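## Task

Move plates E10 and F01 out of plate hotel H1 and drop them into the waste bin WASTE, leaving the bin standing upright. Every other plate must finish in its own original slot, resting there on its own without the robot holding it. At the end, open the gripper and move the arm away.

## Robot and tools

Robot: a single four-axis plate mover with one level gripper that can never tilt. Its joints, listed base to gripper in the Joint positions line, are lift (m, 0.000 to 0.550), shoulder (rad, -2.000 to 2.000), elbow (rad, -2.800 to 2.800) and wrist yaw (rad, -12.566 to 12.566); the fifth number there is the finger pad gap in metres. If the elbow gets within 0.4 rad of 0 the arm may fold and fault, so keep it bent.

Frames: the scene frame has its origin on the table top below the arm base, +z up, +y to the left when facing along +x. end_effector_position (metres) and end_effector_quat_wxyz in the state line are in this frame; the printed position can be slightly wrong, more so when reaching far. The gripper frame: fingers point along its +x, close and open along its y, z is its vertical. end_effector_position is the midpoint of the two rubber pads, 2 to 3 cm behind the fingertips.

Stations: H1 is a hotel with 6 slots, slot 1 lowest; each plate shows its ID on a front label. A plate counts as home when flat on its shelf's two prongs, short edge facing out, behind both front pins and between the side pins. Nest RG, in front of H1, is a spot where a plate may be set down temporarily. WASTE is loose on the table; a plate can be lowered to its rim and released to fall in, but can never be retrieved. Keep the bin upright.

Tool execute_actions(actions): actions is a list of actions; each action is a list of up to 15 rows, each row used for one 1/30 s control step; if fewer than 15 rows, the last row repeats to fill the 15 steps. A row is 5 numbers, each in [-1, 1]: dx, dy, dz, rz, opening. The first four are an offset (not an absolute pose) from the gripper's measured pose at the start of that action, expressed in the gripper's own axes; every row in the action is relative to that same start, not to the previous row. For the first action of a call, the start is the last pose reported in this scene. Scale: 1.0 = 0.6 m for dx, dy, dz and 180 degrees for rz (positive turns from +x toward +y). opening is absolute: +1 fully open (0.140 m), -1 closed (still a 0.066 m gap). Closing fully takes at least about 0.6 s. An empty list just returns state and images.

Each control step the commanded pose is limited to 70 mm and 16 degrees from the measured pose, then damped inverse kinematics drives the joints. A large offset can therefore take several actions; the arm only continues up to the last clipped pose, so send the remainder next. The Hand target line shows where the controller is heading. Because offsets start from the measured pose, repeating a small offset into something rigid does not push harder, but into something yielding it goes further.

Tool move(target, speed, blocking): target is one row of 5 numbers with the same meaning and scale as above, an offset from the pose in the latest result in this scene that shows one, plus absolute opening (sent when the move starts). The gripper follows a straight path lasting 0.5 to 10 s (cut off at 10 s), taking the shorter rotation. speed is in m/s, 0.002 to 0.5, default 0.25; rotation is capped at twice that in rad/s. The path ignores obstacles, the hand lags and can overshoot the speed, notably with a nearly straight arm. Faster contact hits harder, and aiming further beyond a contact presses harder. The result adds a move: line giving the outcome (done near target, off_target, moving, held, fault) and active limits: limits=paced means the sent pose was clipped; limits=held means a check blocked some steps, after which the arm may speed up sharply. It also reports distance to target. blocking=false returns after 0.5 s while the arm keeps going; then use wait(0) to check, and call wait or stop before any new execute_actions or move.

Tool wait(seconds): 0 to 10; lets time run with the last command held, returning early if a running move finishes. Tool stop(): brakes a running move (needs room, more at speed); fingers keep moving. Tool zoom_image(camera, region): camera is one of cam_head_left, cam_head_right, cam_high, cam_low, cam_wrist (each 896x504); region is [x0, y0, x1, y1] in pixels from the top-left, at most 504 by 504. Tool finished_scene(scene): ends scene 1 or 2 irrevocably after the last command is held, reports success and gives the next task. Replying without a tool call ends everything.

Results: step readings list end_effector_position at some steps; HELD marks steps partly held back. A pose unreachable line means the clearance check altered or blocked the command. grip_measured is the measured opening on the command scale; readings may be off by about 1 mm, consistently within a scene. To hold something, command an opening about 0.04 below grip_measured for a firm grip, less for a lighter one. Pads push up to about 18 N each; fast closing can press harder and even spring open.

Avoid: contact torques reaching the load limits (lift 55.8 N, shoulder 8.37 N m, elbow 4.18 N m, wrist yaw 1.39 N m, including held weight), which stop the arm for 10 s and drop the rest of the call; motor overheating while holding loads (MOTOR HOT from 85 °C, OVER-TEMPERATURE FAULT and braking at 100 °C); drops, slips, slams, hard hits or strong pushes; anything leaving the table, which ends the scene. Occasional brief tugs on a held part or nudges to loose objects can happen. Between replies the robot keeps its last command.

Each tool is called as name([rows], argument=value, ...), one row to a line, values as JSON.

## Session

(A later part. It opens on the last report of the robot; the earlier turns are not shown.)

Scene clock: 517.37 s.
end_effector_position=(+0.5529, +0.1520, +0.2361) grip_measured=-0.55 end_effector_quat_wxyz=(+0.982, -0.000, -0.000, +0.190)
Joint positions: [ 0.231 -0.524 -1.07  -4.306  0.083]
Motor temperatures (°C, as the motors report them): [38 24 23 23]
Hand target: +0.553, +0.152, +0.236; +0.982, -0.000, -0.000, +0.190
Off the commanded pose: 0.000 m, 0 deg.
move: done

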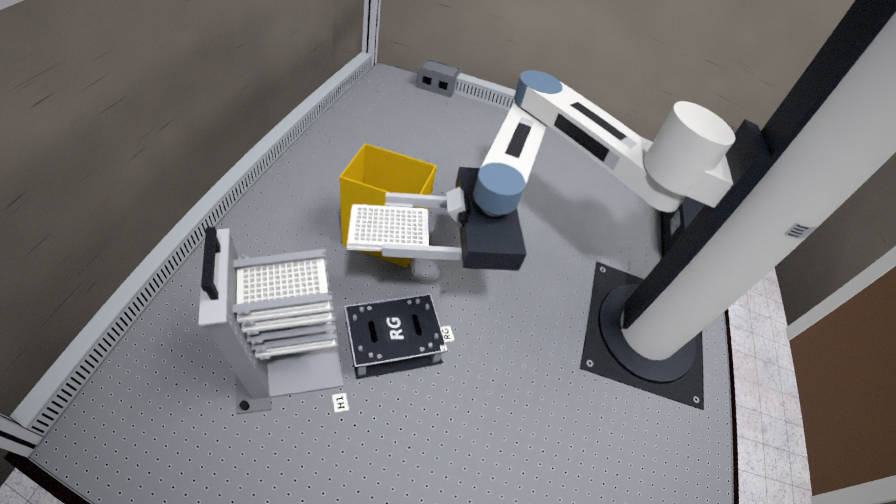

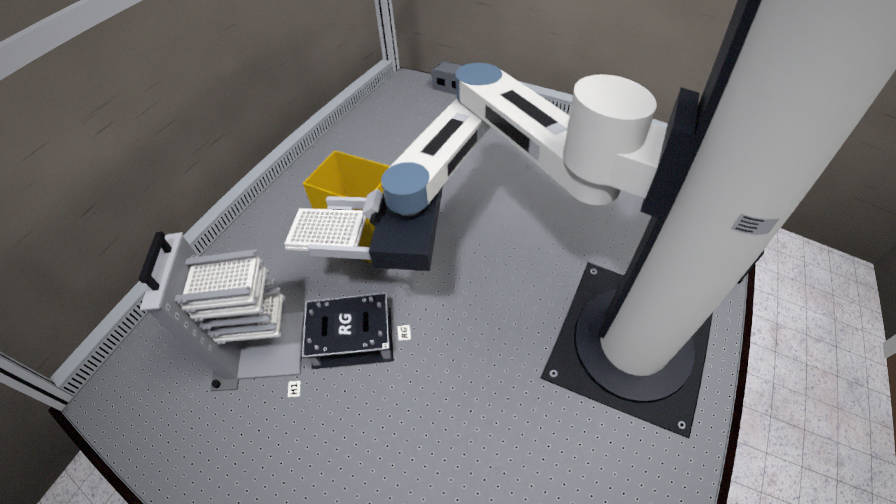

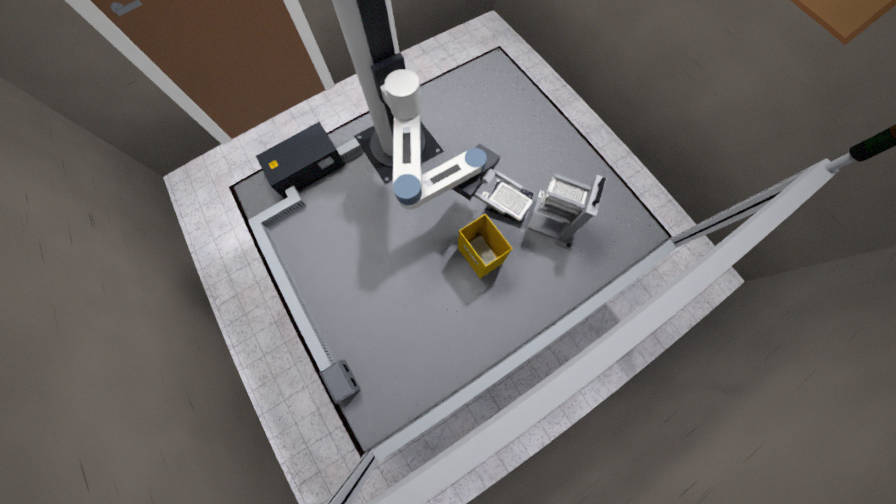

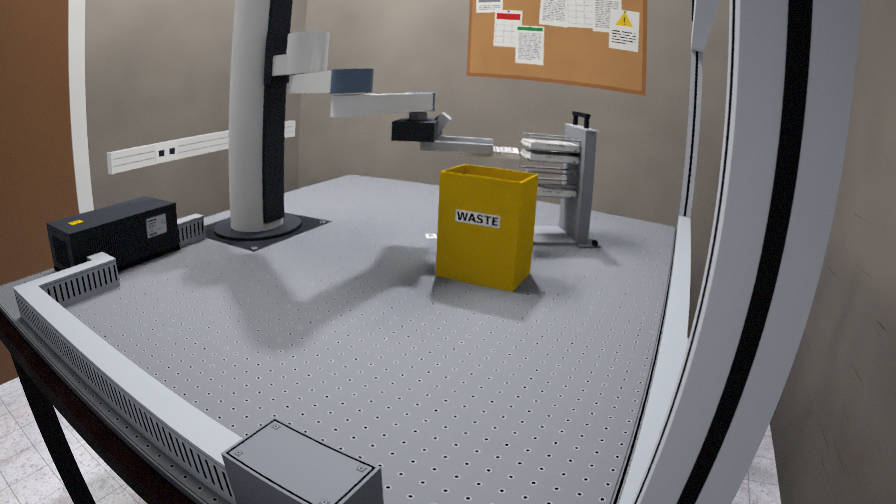

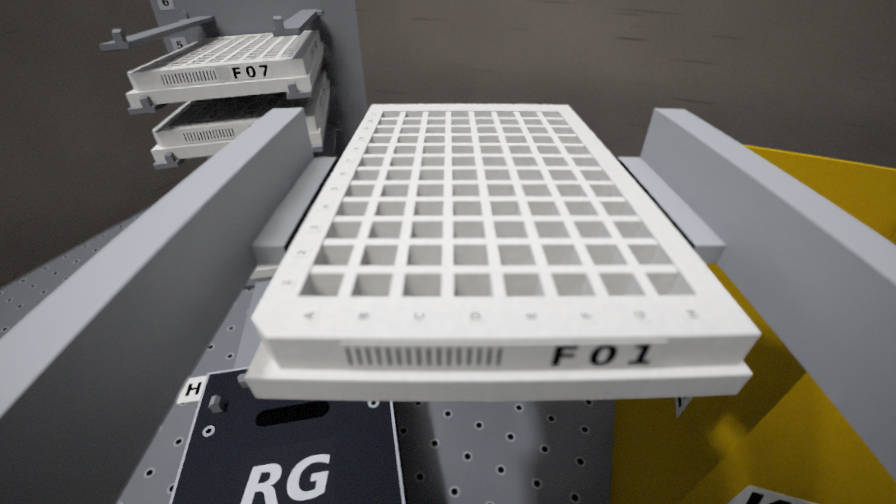

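move(target=[0.0079, -0.2573, -0.0068, -0.1149, -0.6], speed=0.25)

Scene clock: 524.83 s.
end_effector_position=(+0.6151, +0.0103, +0.2320) grip_measured=-0.55 end_effector_quat_wxyz=(+1.000, -0.000, -0.000, +0.010)
Joint positions: [ 0.227 -0.826 -1.222 -4.214  0.083]
Motor temperatures (°C, as the motors report them): [38 24 23 23]
Hand target: +0.615, +0.010, +0.232; +1.000, -0.000, -0.000, +0.011
Off the commanded pose: 0.000 m, 0 deg.
move: done

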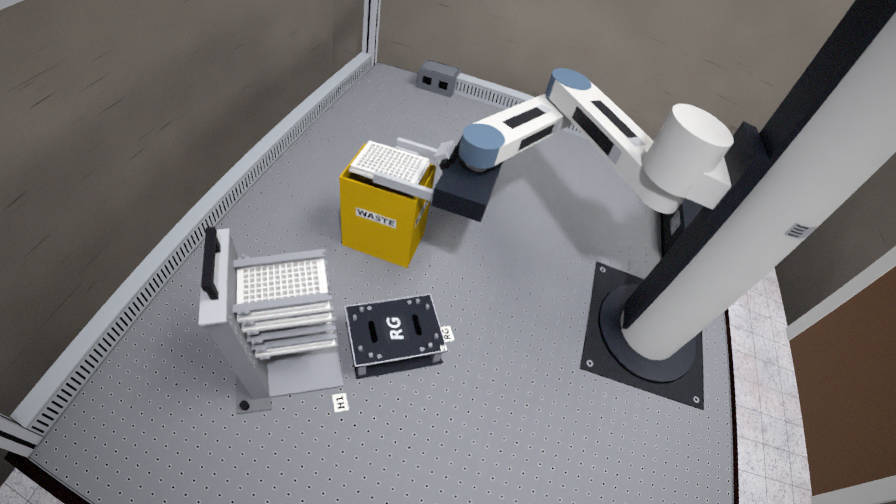

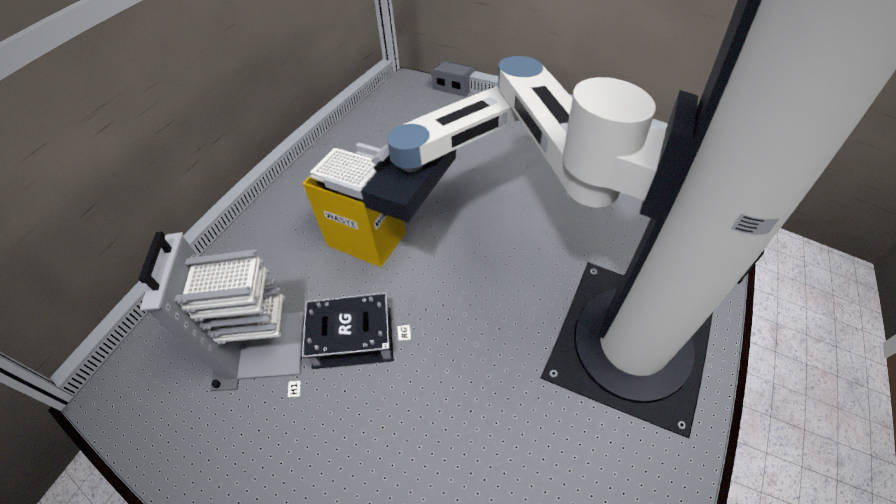

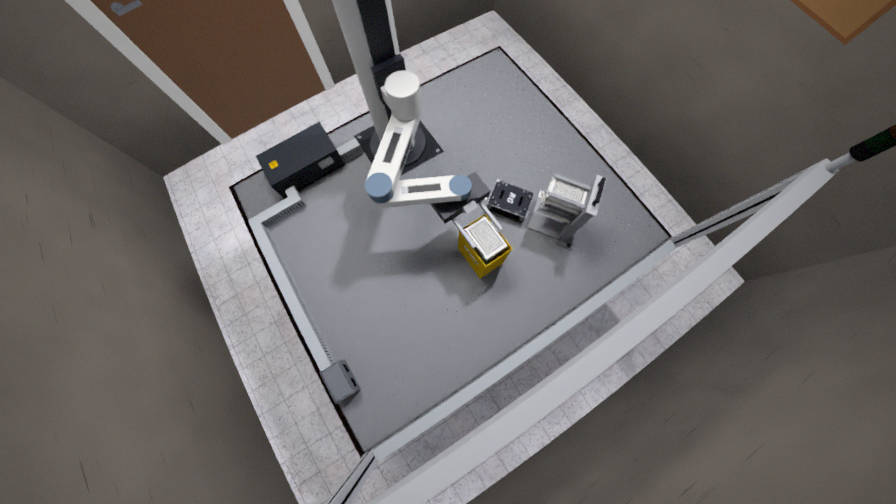

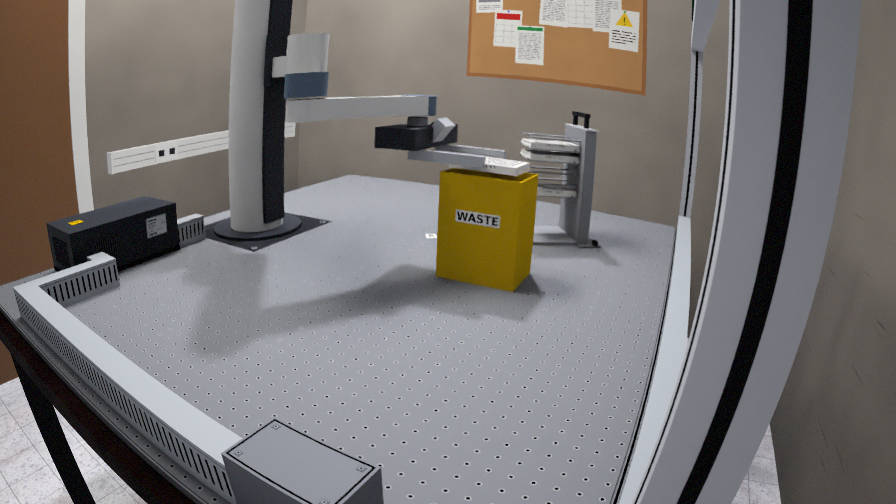

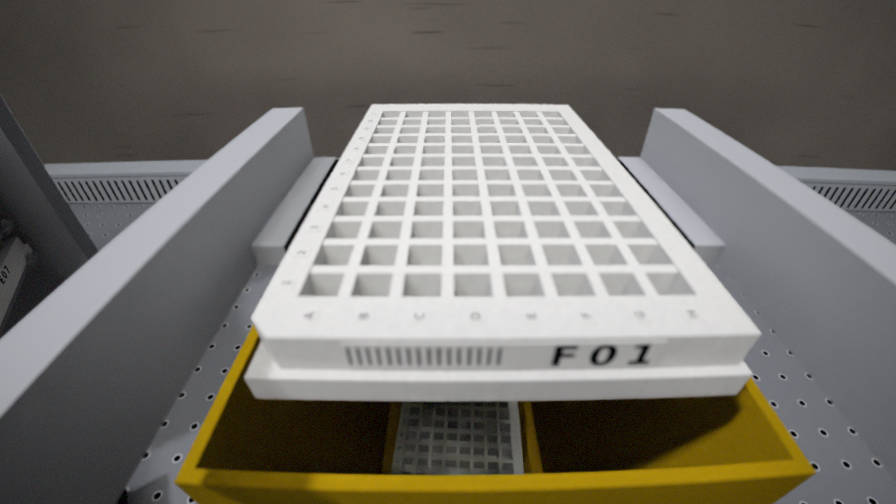

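execute_actions([
  [[0,0,-0.0015,0,-0.6],[0,0,-0.004,0,-0.6],[0,0,-0.007,0,-0.6],[0,0,-0.01,0,-0.6],[0,0,-0.013,0,-0.6],[0,0,-0.0155,0,-0.6],[0,0,-0.0175,0,-0.6],[0,0,-0.019,0,-0.6],[0,0,-0.0195,0,-0.6],[0,0,-0.0195,0,-0.6],[0,0,-0.0195,0,-0.6],[0,0,-0.0195,0,-0.1],[0,0,-0.0195,0,-0.1],[0,0,-0.0195,0,-0.1],[0,0,-0.0195,0,-0.1]],
])

Scene clock: 533.33 s.
end_effector_position=(+0.6151, +0.0103, +0.2202) grip_measured=-0.14 end_effector_quat_wxyz=(+1.000, -0.000, -0.000, +0.010)
Joint positions: [ 0.215 -0.826 -1.222 -4.214  0.098]
Motor temperatures (°C, as the motors report them): [38 24 23 23]
Hand target: +0.615, +0.010, +0.220; +1.000, -0.000, -0.000, +0.010
Off the commanded pose: 0.000 m, 0 deg.
Step readings (end_effector_position):
0: (+0.6151, +0.0103, +0.2320)
1: (+0.6151, +0.0103, +0.2316)
2: (+0.6151, +0.0103, +0.2306)
4: (+0.6151, +0.0103, +0.2274)
8: (+0.6151, +0.0103, +0.2211)
15: end_effector_position above

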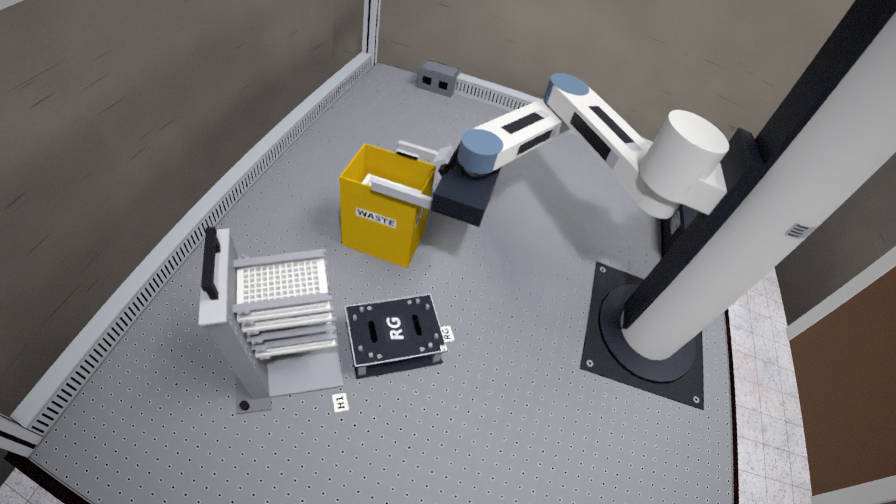

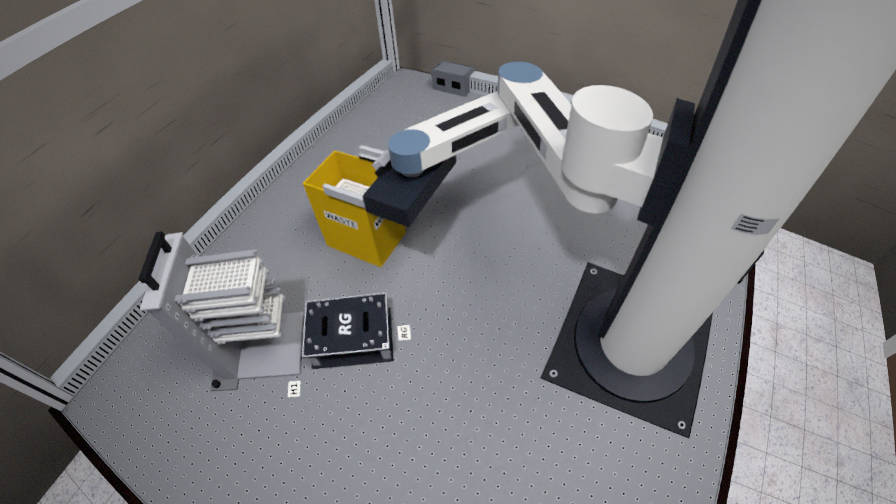

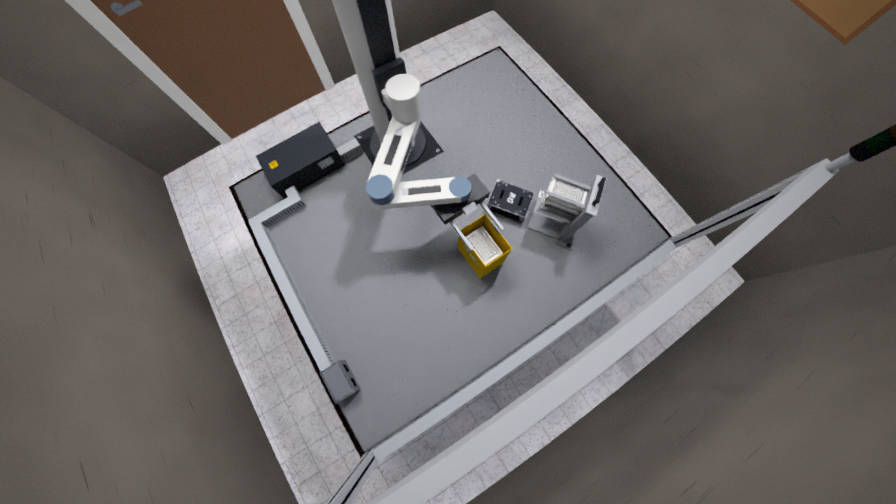

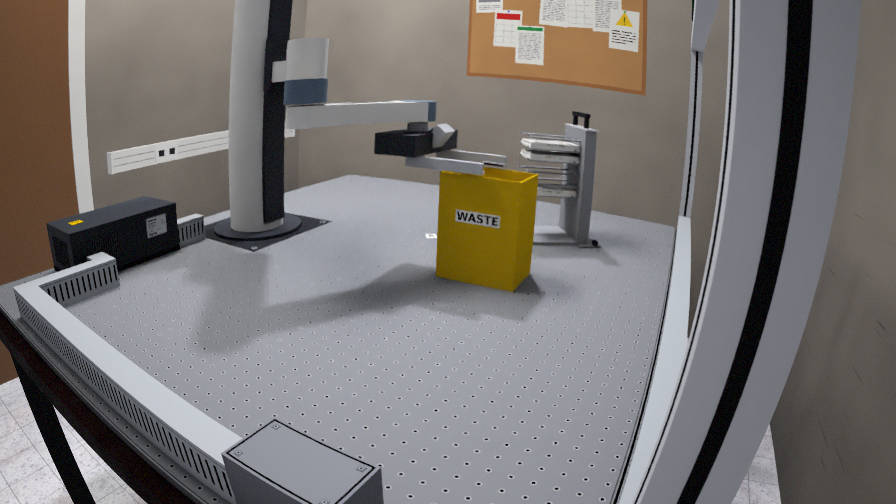

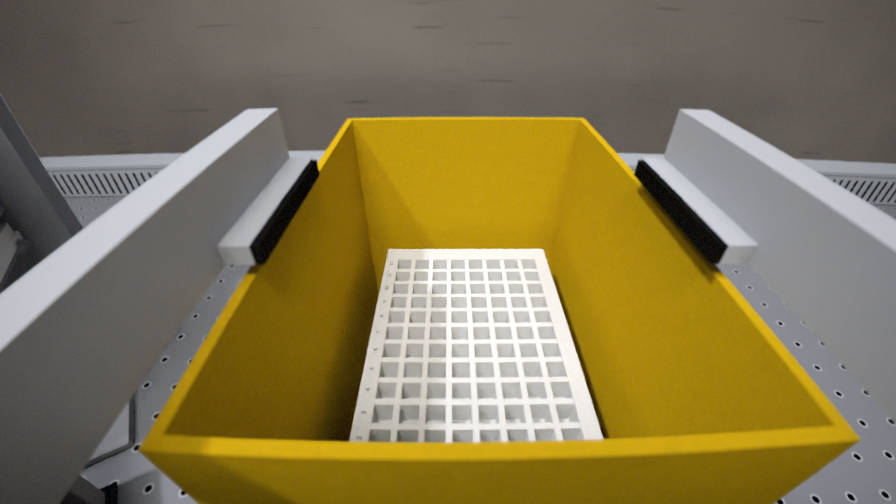

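move(target=[-0.2021, 0.3039, 0.07, 0.1767, -0.1], speed=0.35)

Scene clock: 557.47 s.
end_effector_position=(+0.4898, +0.1902, +0.2623) grip_measured=-0.10 end_effector_quat_wxyz=(+0.959, -0.000, -0.000, +0.284)
Joint positions: [ 0.257 -0.441 -0.895 -4.37   0.099]
Motor temperatures (°C, as the motors report them): [38 24 23 23]
Hand target: +0.490, +0.190, +0.262; +0.959, -0.000, -0.000, +0.284
Off the commanded pose: 0.000 m, 0 deg.
move: done

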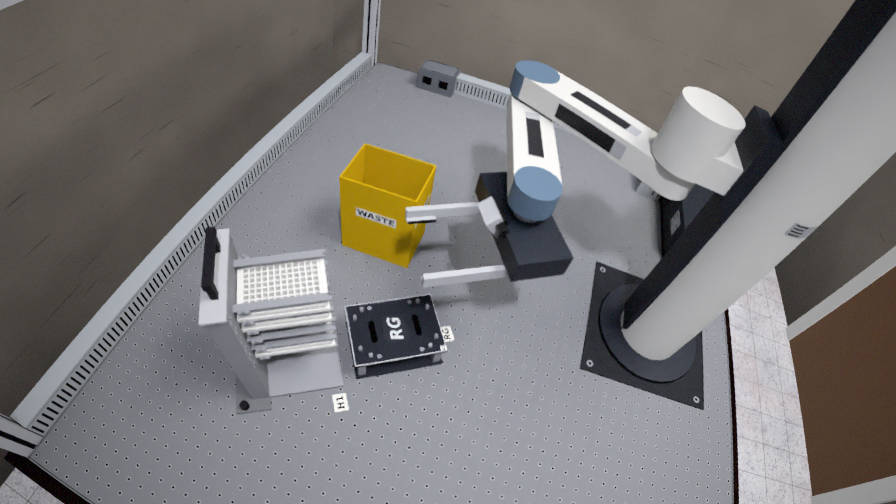

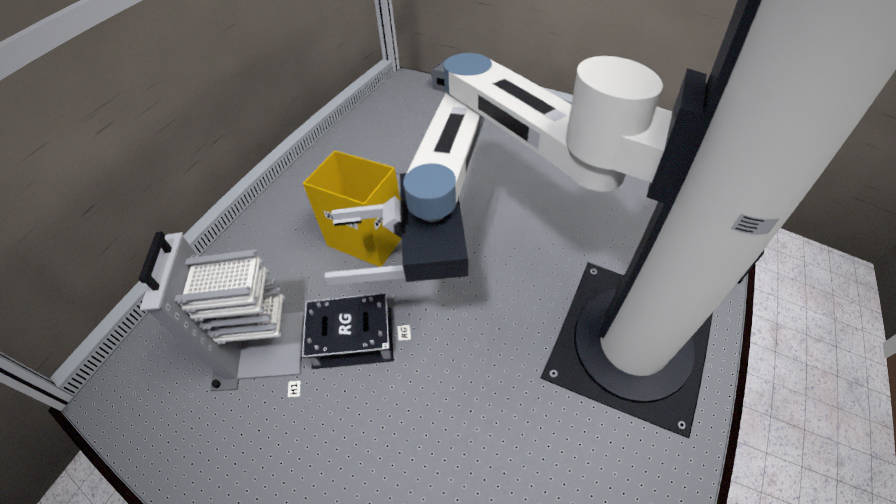

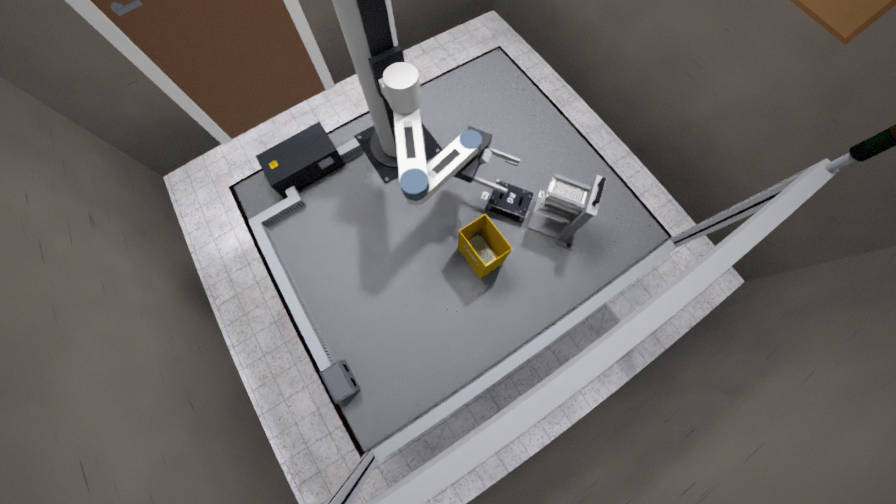

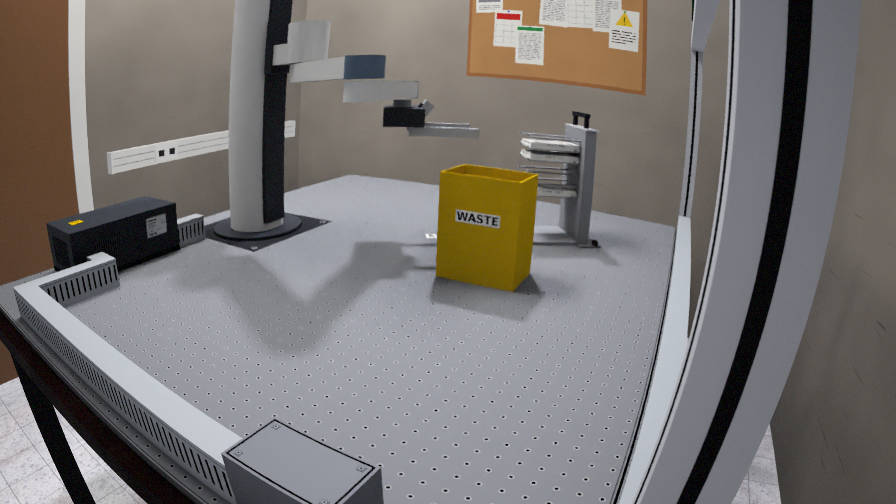

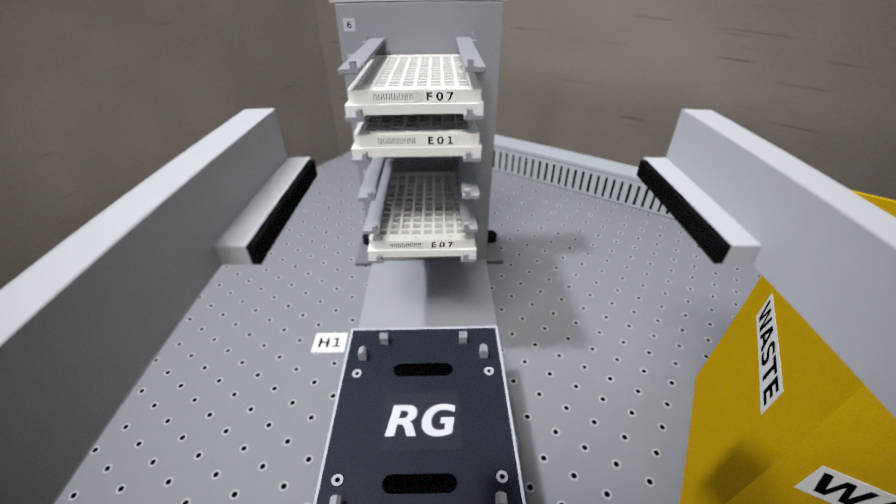

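zoom_image(camera="cam_wrist", region=[320, 20, 520, 280])

zoom_image(camera="cam_high", region=[440, 200, 530, 290])

Region (320, 20, 520, 280) of cam_wrist's 896x504 image, scaled by 1.938, with more detail than that image has; it fills the left 388 columns of this view, and the rest is white.

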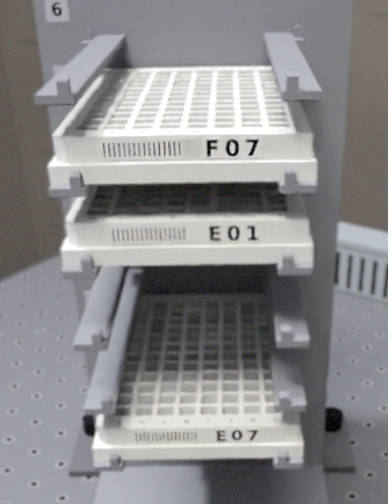

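Region (440, 200, 530, 290) of cam_high's 896x504 image, scaled by 5.600, with more detail than that image has.

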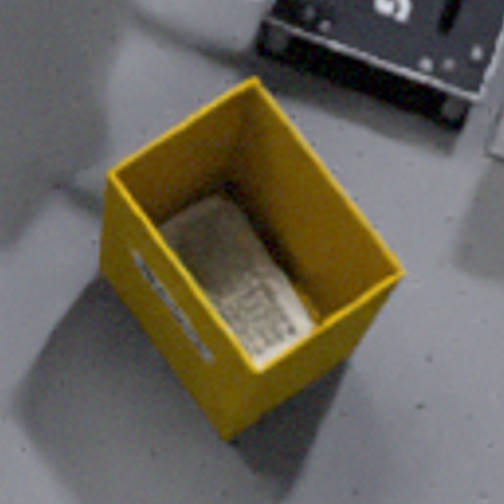

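All remaining plates (F07, E01, E07) are home behind their pins, both discarded plates are in the upright bin, and the gripper is clear.

finished_scene(scene=2)

The scene is finished: the task was done.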